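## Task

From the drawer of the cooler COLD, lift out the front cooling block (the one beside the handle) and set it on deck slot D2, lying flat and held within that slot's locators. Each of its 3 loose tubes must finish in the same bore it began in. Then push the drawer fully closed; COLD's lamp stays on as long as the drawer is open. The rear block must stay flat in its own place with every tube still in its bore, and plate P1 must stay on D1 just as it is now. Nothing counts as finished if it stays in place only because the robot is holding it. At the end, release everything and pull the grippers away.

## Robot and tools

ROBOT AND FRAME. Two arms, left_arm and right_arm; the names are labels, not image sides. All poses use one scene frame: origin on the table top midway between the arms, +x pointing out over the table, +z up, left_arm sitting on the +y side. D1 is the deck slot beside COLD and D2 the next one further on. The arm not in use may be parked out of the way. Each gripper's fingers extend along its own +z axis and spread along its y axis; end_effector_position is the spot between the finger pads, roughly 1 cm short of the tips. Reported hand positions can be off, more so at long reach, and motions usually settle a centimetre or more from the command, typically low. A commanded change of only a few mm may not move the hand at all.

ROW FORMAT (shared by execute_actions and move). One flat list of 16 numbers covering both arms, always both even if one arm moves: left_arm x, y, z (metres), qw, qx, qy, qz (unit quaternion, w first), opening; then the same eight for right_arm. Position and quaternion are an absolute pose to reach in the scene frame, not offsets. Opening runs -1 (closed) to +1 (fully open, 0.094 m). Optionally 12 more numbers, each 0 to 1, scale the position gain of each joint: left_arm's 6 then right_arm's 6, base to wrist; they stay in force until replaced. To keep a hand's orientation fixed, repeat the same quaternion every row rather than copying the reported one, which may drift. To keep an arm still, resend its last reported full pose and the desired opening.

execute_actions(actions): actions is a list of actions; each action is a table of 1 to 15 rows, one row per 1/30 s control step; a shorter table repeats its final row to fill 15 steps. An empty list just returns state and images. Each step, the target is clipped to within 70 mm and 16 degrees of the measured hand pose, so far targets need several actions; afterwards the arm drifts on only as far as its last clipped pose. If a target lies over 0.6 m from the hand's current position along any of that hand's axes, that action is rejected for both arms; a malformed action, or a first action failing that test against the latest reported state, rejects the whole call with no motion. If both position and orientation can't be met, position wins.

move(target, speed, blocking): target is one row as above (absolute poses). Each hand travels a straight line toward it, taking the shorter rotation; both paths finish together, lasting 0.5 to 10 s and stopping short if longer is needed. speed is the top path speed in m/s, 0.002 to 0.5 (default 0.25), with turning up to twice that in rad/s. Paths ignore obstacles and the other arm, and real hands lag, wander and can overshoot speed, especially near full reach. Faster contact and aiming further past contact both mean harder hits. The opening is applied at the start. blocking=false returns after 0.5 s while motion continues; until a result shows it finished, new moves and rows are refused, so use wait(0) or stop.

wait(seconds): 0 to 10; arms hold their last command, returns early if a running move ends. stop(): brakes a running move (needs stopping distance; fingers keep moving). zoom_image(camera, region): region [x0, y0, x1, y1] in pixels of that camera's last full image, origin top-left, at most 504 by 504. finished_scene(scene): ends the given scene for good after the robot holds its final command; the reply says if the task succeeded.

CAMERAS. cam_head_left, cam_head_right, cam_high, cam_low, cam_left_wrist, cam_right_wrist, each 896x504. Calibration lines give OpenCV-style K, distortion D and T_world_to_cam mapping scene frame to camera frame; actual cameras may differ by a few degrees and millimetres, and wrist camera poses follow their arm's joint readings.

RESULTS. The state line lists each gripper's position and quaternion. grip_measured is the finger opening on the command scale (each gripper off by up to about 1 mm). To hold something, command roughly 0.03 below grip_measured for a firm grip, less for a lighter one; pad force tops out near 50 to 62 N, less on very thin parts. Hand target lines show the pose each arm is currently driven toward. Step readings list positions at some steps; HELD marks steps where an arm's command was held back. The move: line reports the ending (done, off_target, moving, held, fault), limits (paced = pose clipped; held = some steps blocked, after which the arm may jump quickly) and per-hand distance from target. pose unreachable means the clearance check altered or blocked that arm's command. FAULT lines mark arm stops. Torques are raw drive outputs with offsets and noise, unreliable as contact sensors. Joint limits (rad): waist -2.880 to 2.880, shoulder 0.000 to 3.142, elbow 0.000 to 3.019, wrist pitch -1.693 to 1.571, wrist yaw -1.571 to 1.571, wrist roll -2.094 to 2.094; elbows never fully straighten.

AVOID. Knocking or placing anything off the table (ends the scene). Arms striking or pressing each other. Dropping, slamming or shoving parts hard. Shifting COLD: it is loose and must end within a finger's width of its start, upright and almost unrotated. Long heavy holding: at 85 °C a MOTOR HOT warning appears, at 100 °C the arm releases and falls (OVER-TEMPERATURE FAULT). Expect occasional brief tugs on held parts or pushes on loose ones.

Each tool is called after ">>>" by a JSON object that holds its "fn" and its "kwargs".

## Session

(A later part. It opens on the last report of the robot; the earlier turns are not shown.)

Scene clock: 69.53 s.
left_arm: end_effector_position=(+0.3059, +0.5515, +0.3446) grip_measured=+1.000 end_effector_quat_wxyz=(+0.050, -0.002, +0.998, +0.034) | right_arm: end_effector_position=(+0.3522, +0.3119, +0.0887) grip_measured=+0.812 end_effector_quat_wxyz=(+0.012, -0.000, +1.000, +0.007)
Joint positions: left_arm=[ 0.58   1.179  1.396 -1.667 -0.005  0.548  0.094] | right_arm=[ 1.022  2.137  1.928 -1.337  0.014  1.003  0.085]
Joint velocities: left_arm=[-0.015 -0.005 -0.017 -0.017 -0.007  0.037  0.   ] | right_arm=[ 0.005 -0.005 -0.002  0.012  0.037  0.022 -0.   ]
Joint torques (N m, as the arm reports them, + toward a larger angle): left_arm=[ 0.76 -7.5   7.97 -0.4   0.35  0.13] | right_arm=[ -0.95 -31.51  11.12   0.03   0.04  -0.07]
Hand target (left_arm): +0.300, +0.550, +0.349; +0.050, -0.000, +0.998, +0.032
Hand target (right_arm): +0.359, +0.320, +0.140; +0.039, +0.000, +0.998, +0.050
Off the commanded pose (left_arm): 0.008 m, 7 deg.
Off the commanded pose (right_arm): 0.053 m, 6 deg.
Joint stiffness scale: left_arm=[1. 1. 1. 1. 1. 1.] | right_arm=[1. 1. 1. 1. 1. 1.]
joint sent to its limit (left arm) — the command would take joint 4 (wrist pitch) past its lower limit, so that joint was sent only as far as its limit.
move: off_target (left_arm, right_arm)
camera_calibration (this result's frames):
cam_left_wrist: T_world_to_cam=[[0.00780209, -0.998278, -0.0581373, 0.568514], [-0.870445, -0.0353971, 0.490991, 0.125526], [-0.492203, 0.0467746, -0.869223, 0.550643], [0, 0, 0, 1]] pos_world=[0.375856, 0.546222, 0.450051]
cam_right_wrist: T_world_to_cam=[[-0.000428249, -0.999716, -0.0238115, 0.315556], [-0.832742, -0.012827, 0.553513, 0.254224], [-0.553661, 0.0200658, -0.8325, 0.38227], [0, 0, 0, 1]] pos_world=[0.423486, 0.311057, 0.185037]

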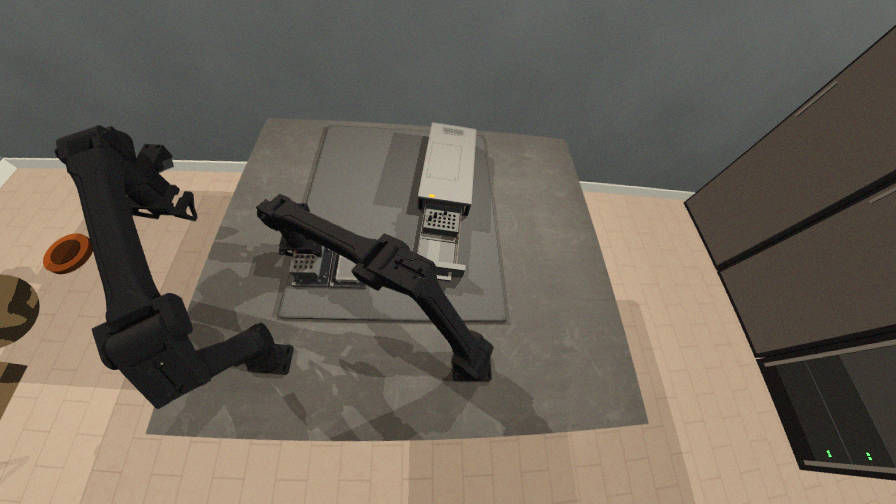

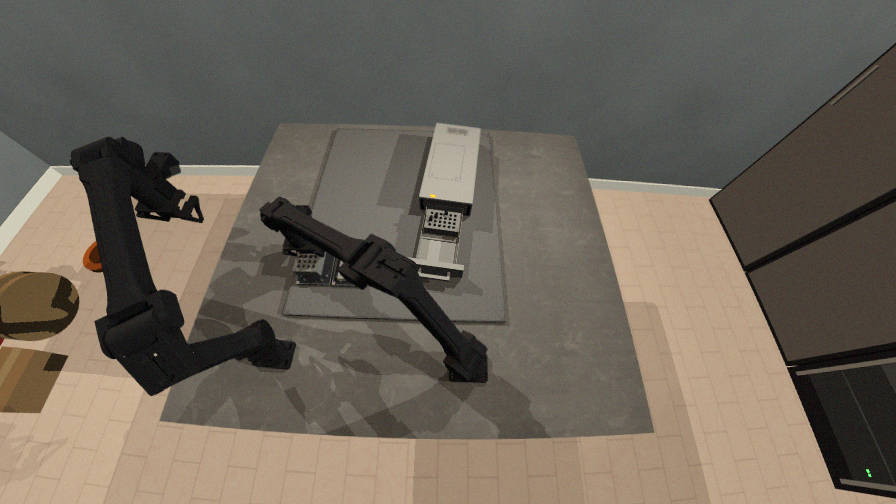

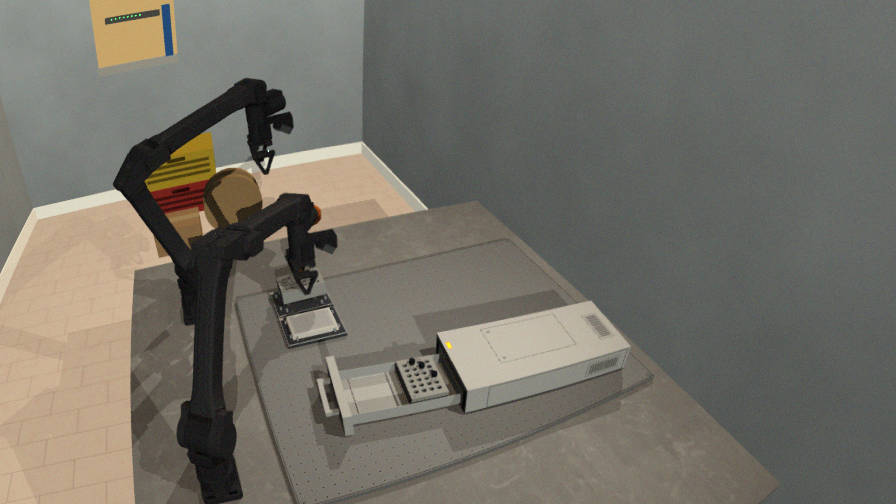

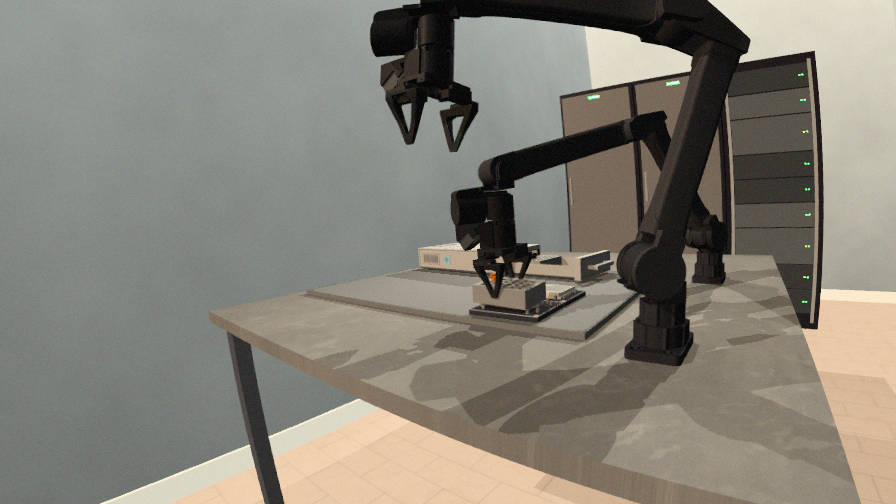

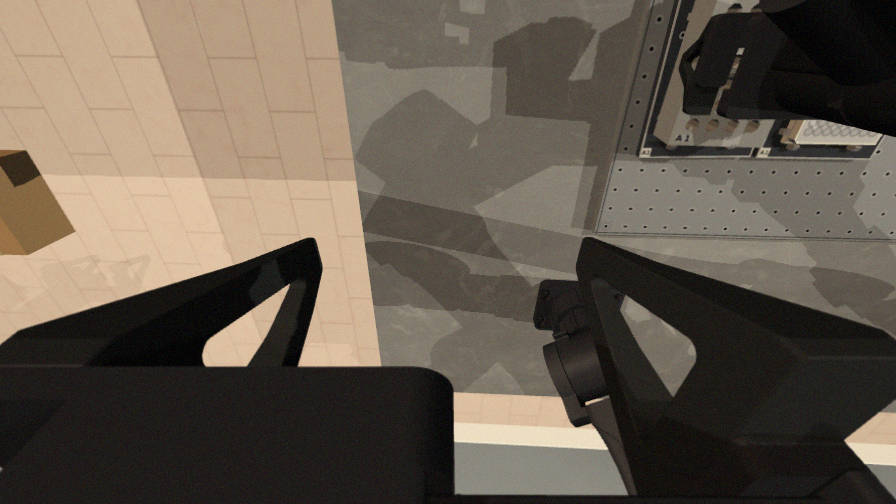

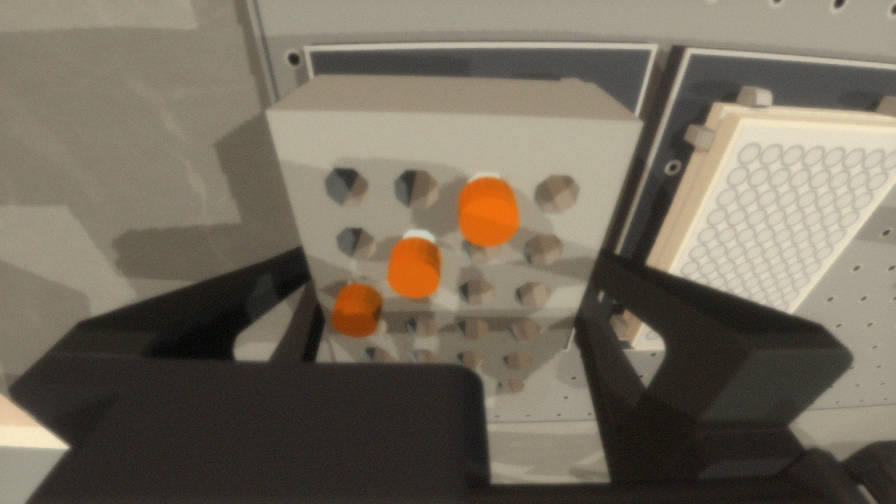

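>>> {"fn": "move", "kwargs": {"target": [0.3,0.55,0.35,0,0,1,0,1,0.347,0.306,0.15,0.04,0,0.998,0.05,0.6], "speed": 0.03}}

Scene clock: 74.63 s.
left_arm: end_effector_position=(+0.3059, +0.5515, +0.3446) grip_measured=+1.000 end_effector_quat_wxyz=(+0.050, -0.002, +0.998, +0.034) | right_arm: end_effector_position=(+0.3410, +0.2938, +0.0957) grip_measured=+0.812 end_effector_quat_wxyz=(+0.013, -0.000, +1.000, +0.006)
Joint positions: left_arm=[ 0.58   1.179  1.396 -1.667 -0.005  0.548  0.094] | right_arm=[ 1.022  2.072  1.839 -1.314  0.015  1.003  0.085]
Joint velocities: left_arm=[-0.005 -0.024 -0.017 -0.007 -0.007  0.007  0.   ] | right_arm=[-0.015 -0.005 -0.017  0.002  0.022  0.007  0.001]
Joint torques (N m, as the arm reports them, + toward a larger angle): left_arm=[ 0.84 -7.51  7.96 -0.38  0.35  0.13] | right_arm=[ -0.58 -30.58  11.48  -0.15   0.01  -0.04]
Hand target (left_arm): +0.300, +0.550, +0.349; +0.050, -0.000, +0.998, +0.032
Hand target (right_arm): +0.345, +0.303, +0.150; +0.039, +0.000, +0.998, +0.050
Off the commanded pose (left_arm): 0.008 m, 7 deg.
Off the commanded pose (right_arm): 0.056 m, 6 deg.
Joint stiffness scale: left_arm=[1. 1. 1. 1. 1. 1.] | right_arm=[1. 1. 1. 1. 1. 1.]
joint sent to its limit (left arm) — the command would take joint 4 (wrist pitch) past its lower limit, so that joint was sent only as far as its limit.
move: off_target (left_arm, right_arm)
camera_calibration (this result's frames):
cam_left_wrist: T_world_to_cam=[[0.00780209, -0.998278, -0.0581373, 0.568514], [-0.870445, -0.0353971, 0.490991, 0.125526], [-0.492203, 0.0467746, -0.869223, 0.550643], [0, 0, 0, 1]] pos_world=[0.375856, 0.546222, 0.450051]
cam_right_wrist: T_world_to_cam=[[-0.000837134, -0.999768, -0.0215109, 0.297474], [-0.833181, -0.0111982, 0.552887, 0.240506], [-0.553, 0.0183853, -0.832978, 0.382621], [0, 0, 0, 1]] pos_world=[0.412223, 0.293064, 0.192141]

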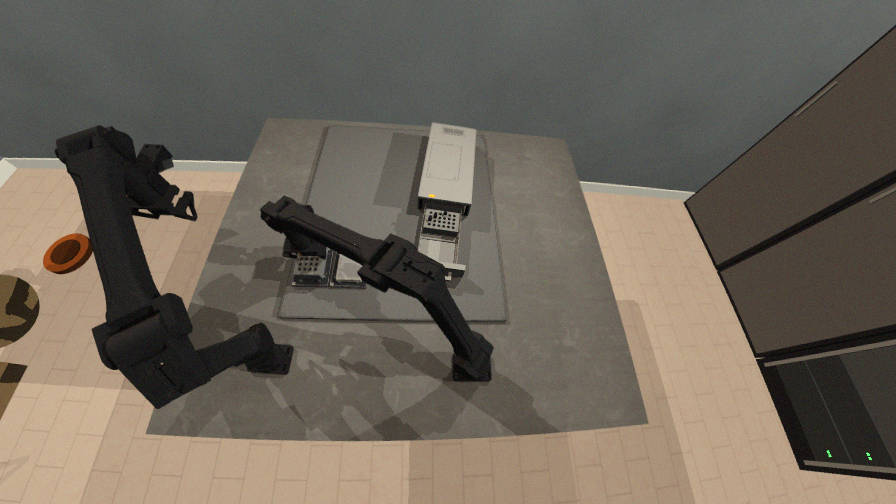

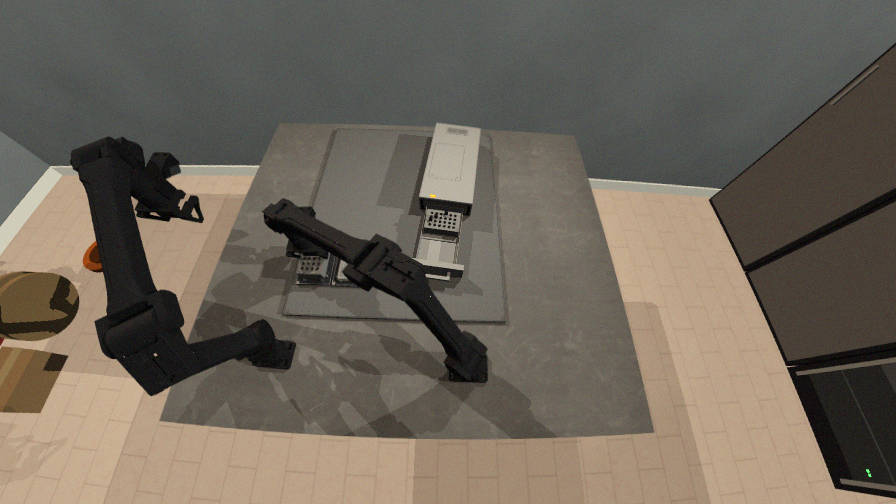

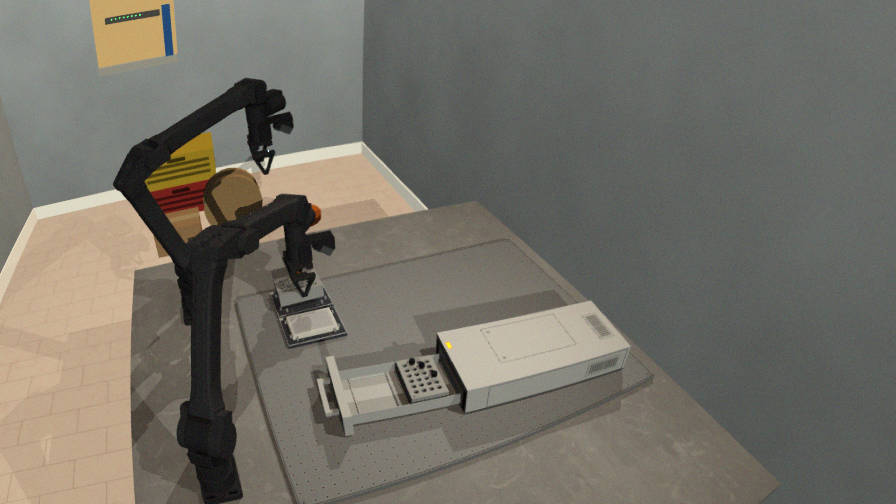

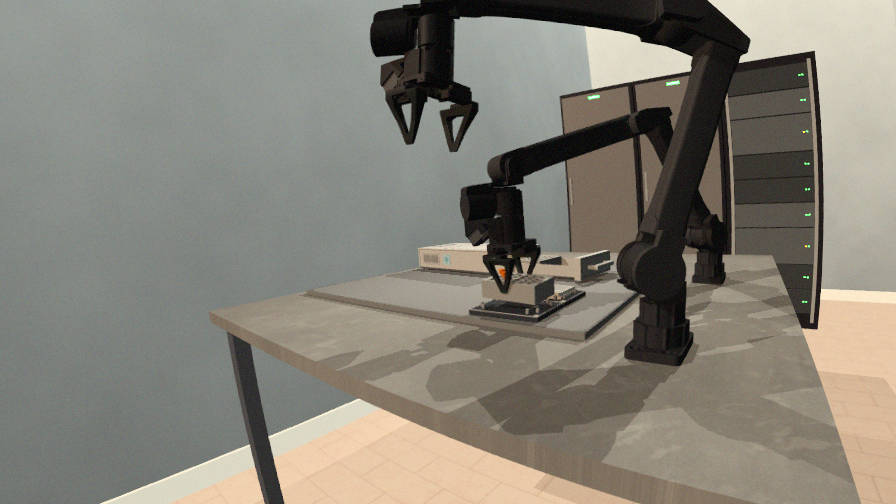

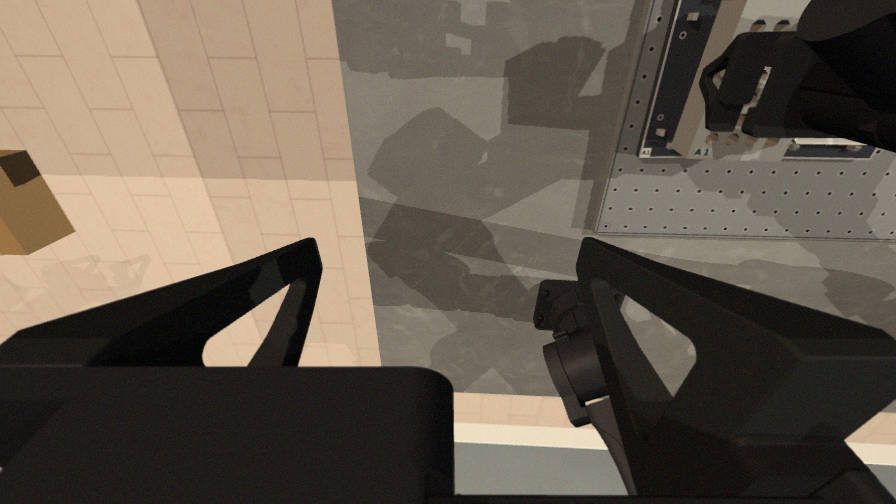

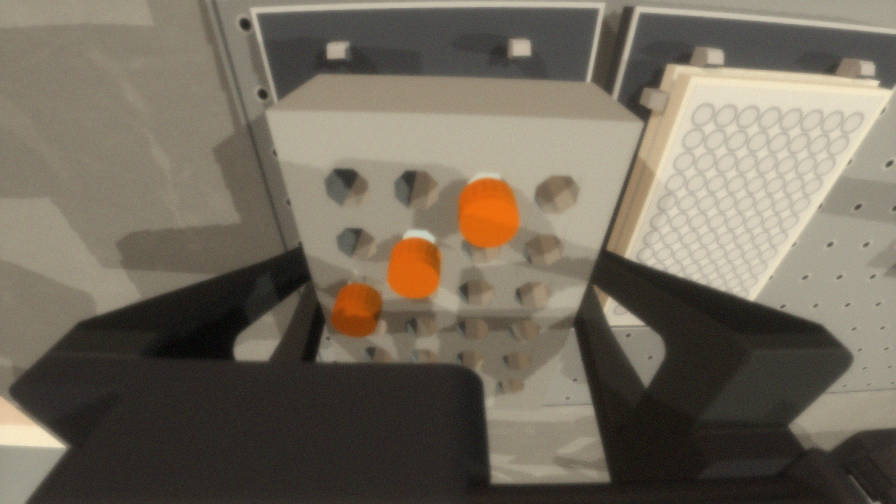

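>>> {"fn": "move", "kwargs": {"target": [0.3,0.55,0.35,0,0,1,0,1,0.356,0.321,0.15,0.04,-0.035,0.998,0.05,0.6], "speed": 0.03}}

Scene clock: 79.87 s.
left_arm: end_effector_position=(+0.3059, +0.5515, +0.3446) grip_measured=+1.000 end_effector_quat_wxyz=(+0.050, -0.002, +0.998, +0.034) | right_arm: end_effector_position=(+0.3403, +0.2934, +0.0864) grip_measured=+0.812 end_effector_quat_wxyz=(+0.006, -0.022, +1.000, +0.001)
Joint positions: left_arm=[ 0.58   1.179  1.396 -1.667 -0.005  0.548  0.094] | right_arm=[ 1.021  2.087  1.838 -1.314  0.009  0.958  0.085]
Joint velocities: left_arm=[-0.015  0.005 -0.017 -0.007 -0.037 -0.066  0.   ] | right_arm=[ 0.005  0.005 -0.022 -0.002 -0.037 -0.066 -0.001]
Joint torques (N m, as the arm reports them, + toward a larger angle): left_arm=[ 0.78 -7.55  7.97 -0.39  0.35  0.13] | right_arm=[ -0.67 -28.56  17.2   -1.03   0.14  -0.26]
Hand target (left_arm): +0.300, +0.550, +0.349; +0.050, -0.000, +0.998, +0.032
Hand target (right_arm): +0.352, +0.315, +0.151; +0.040, -0.034, +0.997, +0.051
Off the commanded pose (left_arm): 0.008 m, 7 deg.
Off the commanded pose (right_arm): 0.071 m, 7 deg.
Joint stiffness scale: left_arm=[1. 1. 1. 1. 1. 1.] | right_arm=[1. 1. 1. 1. 1. 1.]
joint sent to its limit (left arm) — the command would take joint 4 (wrist pitch) past its lower limit, so that joint was sent only as far as its limit.
move: off_target (left_arm, right_arm)
camera_calibration (this result's frames):
cam_left_wrist: T_world_to_cam=[[0.00780209, -0.998278, -0.0581373, 0.568514], [-0.870445, -0.0353971, 0.490991, 0.125526], [-0.492203, 0.0467746, -0.869223, 0.550643], [0, 0, 0, 1]] pos_world=[0.375856, 0.546222, 0.450051]
cam_right_wrist: T_world_to_cam=[[0.0432647, -0.998994, -0.0117922, 0.280833], [-0.824342, -0.0423643, 0.564505, 0.250172], [-0.564437, -0.0147024, -0.825345, 0.387351], [0, 0, 0, 1]] pos_world=[0.412712, 0.296844, 0.181786]

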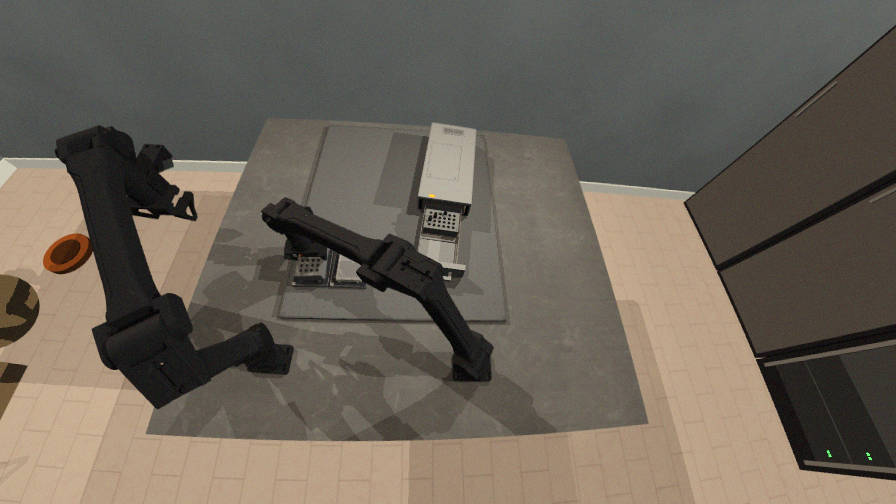

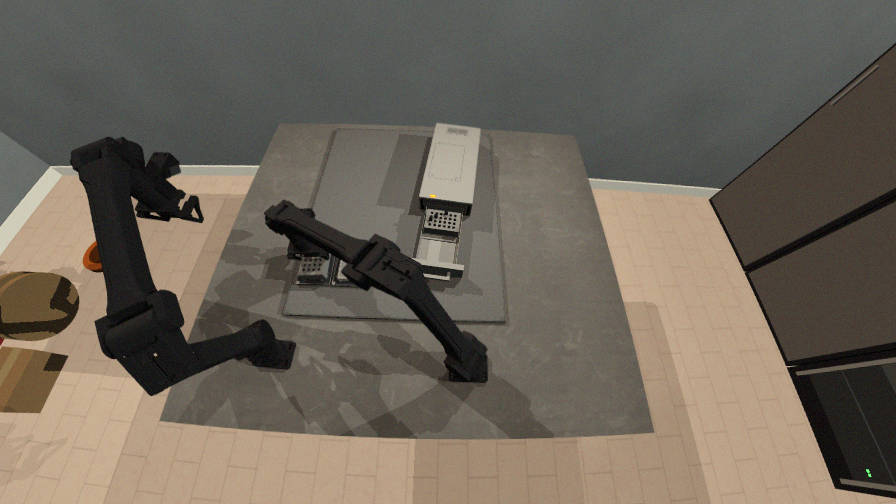

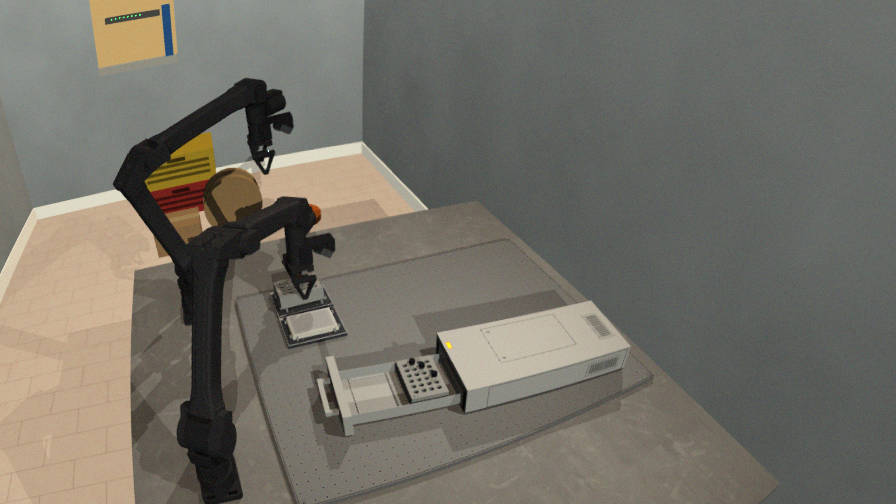

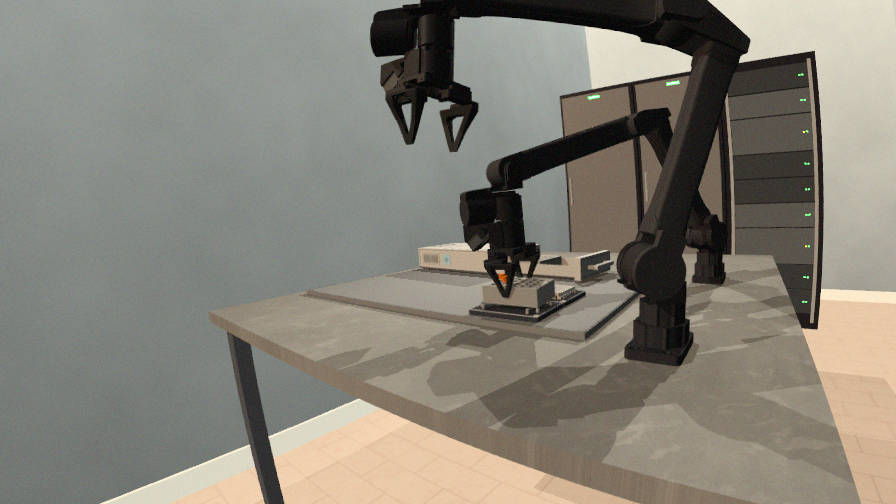

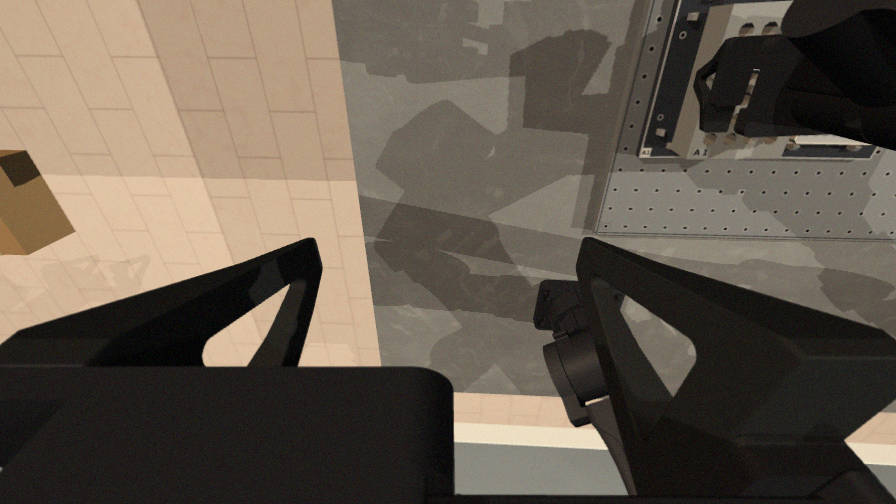

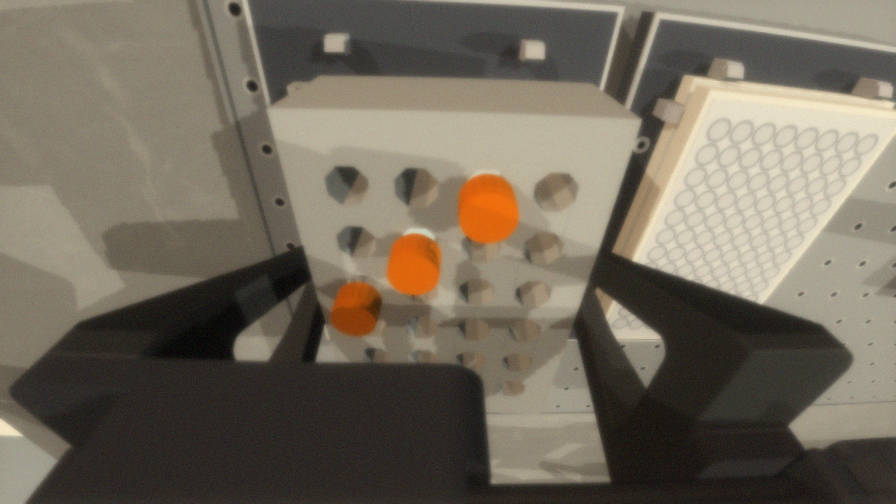

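>>> {"fn": "move", "kwargs": {"target": [0.3,0.55,0.35,0,0,1,0,1,0.367,0.337,0.135,0.04,-0.035,0.998,0.05,0.6], "speed": 0.03}}

Scene clock: 84.97 s.
left_arm: end_effector_position=(+0.3059, +0.5515, +0.3446) grip_measured=+1.000 end_effector_quat_wxyz=(+0.050, -0.002, +0.998, +0.034) | right_arm: end_effector_position=(+0.3451, +0.3003, +0.0811) grip_measured=+0.812 end_effector_quat_wxyz=(+0.003, -0.029, +1.000, -0.005)
Joint positions: left_arm=[ 0.58   1.179  1.396 -1.667 -0.005  0.548  0.094] | right_arm=[ 1.021  2.124  1.886 -1.338  0.011  0.946  0.085]
Joint velocities: left_arm=[-0.005 -0.005 -0.007  0.002 -0.022 -0.066  0.   ] | right_arm=[-0.005  0.005  0.002  0.007  0.007  0.007 -0.001]
Joint torques (N m, as the arm reports them, + toward a larger angle): left_arm=[ 0.82 -7.51  7.97 -0.38  0.35  0.13] | right_arm=[ -0.67 -26.66  18.64  -0.36   0.03  -0.18]
Hand target (left_arm): +0.300, +0.550, +0.349; +0.050, -0.000, +0.998, +0.032
Hand target (right_arm): +0.363, +0.330, +0.138; +0.040, -0.035, +0.997, +0.051
Off the commanded pose (left_arm): 0.008 m, 7 deg.
Off the commanded pose (right_arm): 0.069 m, 8 deg.
Joint stiffness scale: left_arm=[1. 1. 1. 1. 1. 1.] | right_arm=[1. 1. 1. 1. 1. 1.]
joint sent to its limit (left arm) — the command would take joint 4 (wrist pitch) past its lower limit, so that joint was sent only as far as its limit.
move: off_target (left_arm, right_arm)
camera_calibration (this result's frames):
cam_left_wrist: T_world_to_cam=[[0.00780209, -0.998278, -0.0581373, 0.568514], [-0.870445, -0.0353971, 0.490991, 0.125526], [-0.492203, 0.0467746, -0.869223, 0.550643], [0, 0, 0, 1]] pos_world=[0.375856, 0.546222, 0.450051]
cam_right_wrist: T_world_to_cam=[[0.0554218, -0.998463, -0.0000080099, 0.282199], [-0.820733, -0.0455611, 0.569493, 0.256718], [-0.568618, -0.0315557, -0.821996, 0.39208], [0, 0, 0, 1]] pos_world=[0.418001, 0.305834, 0.176091]

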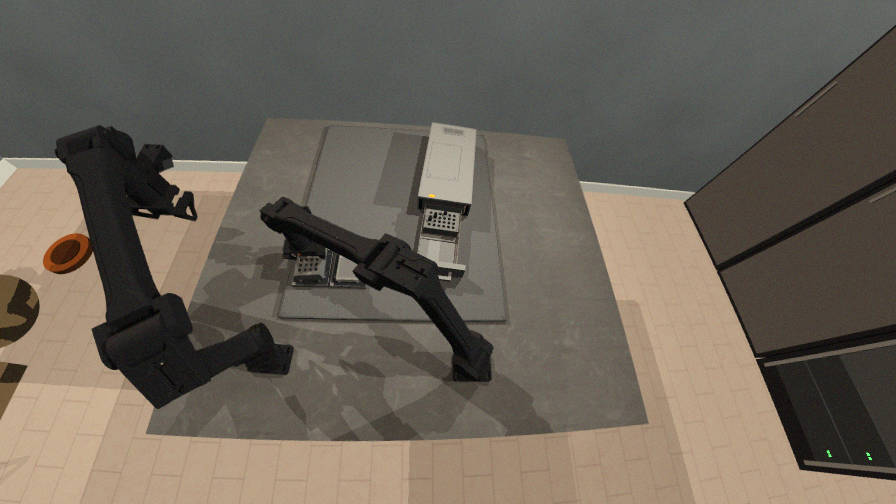

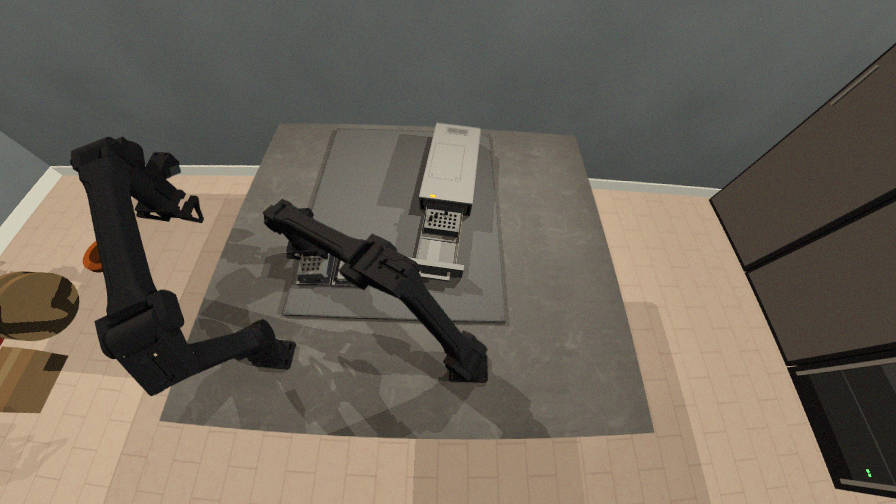

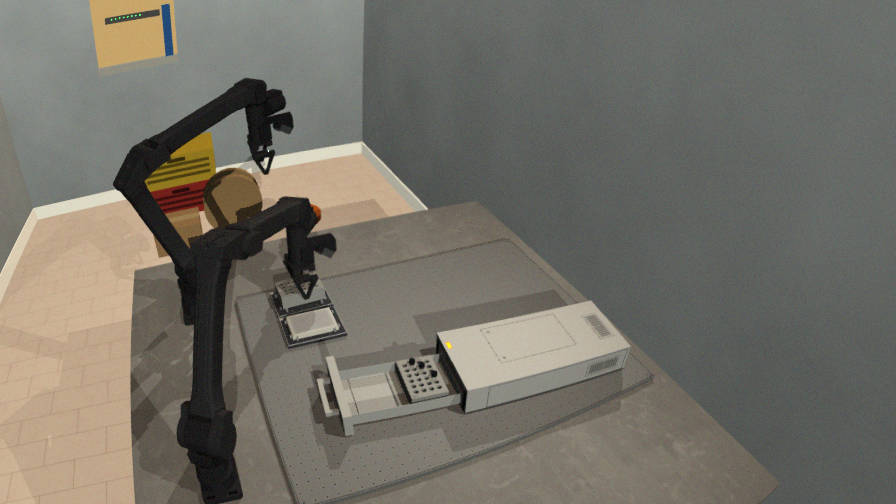

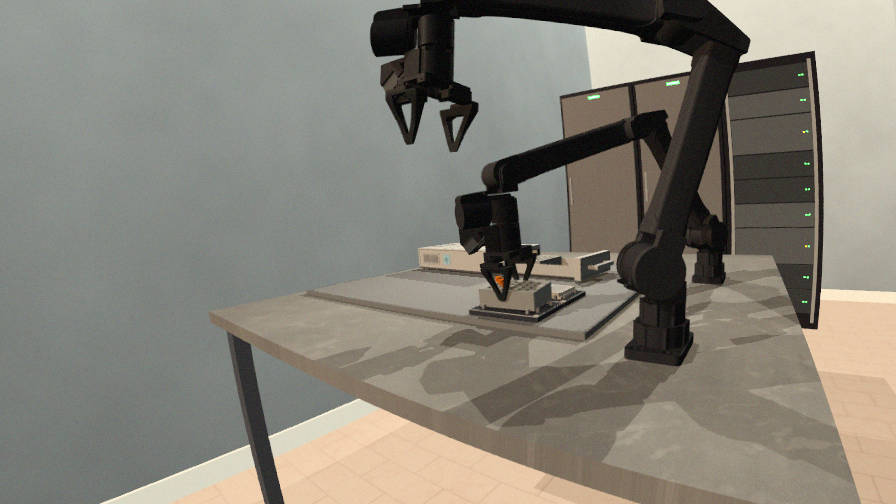

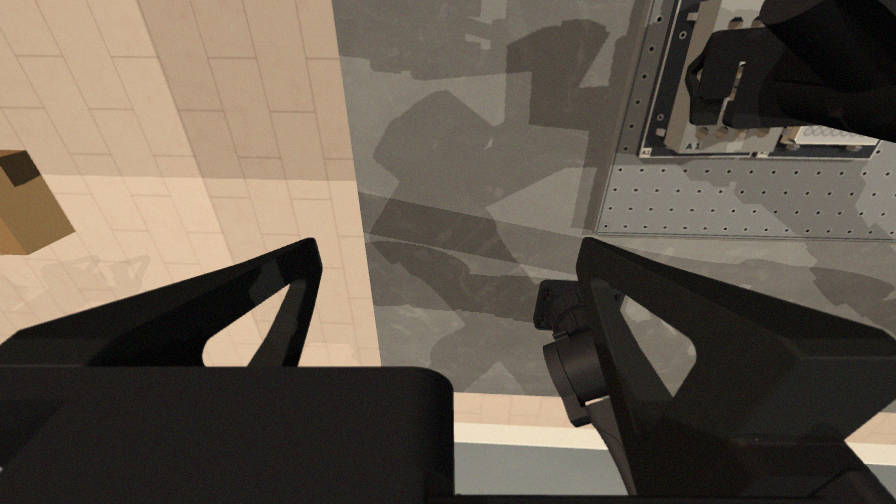

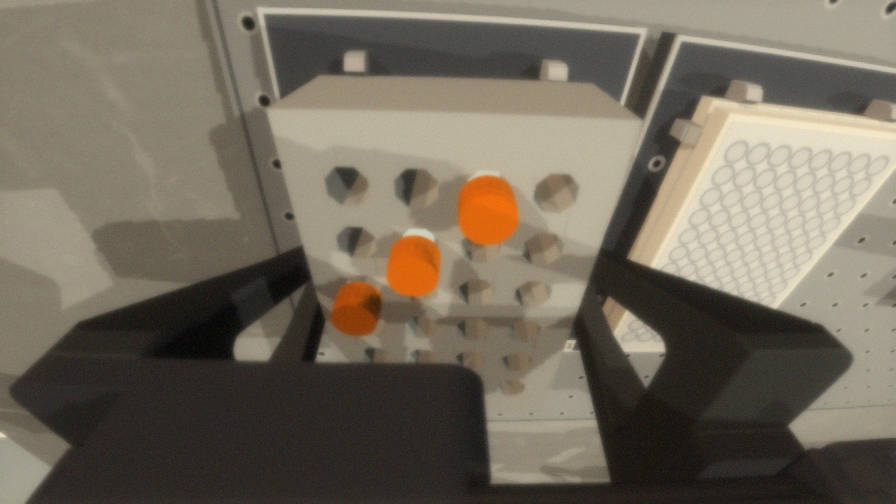

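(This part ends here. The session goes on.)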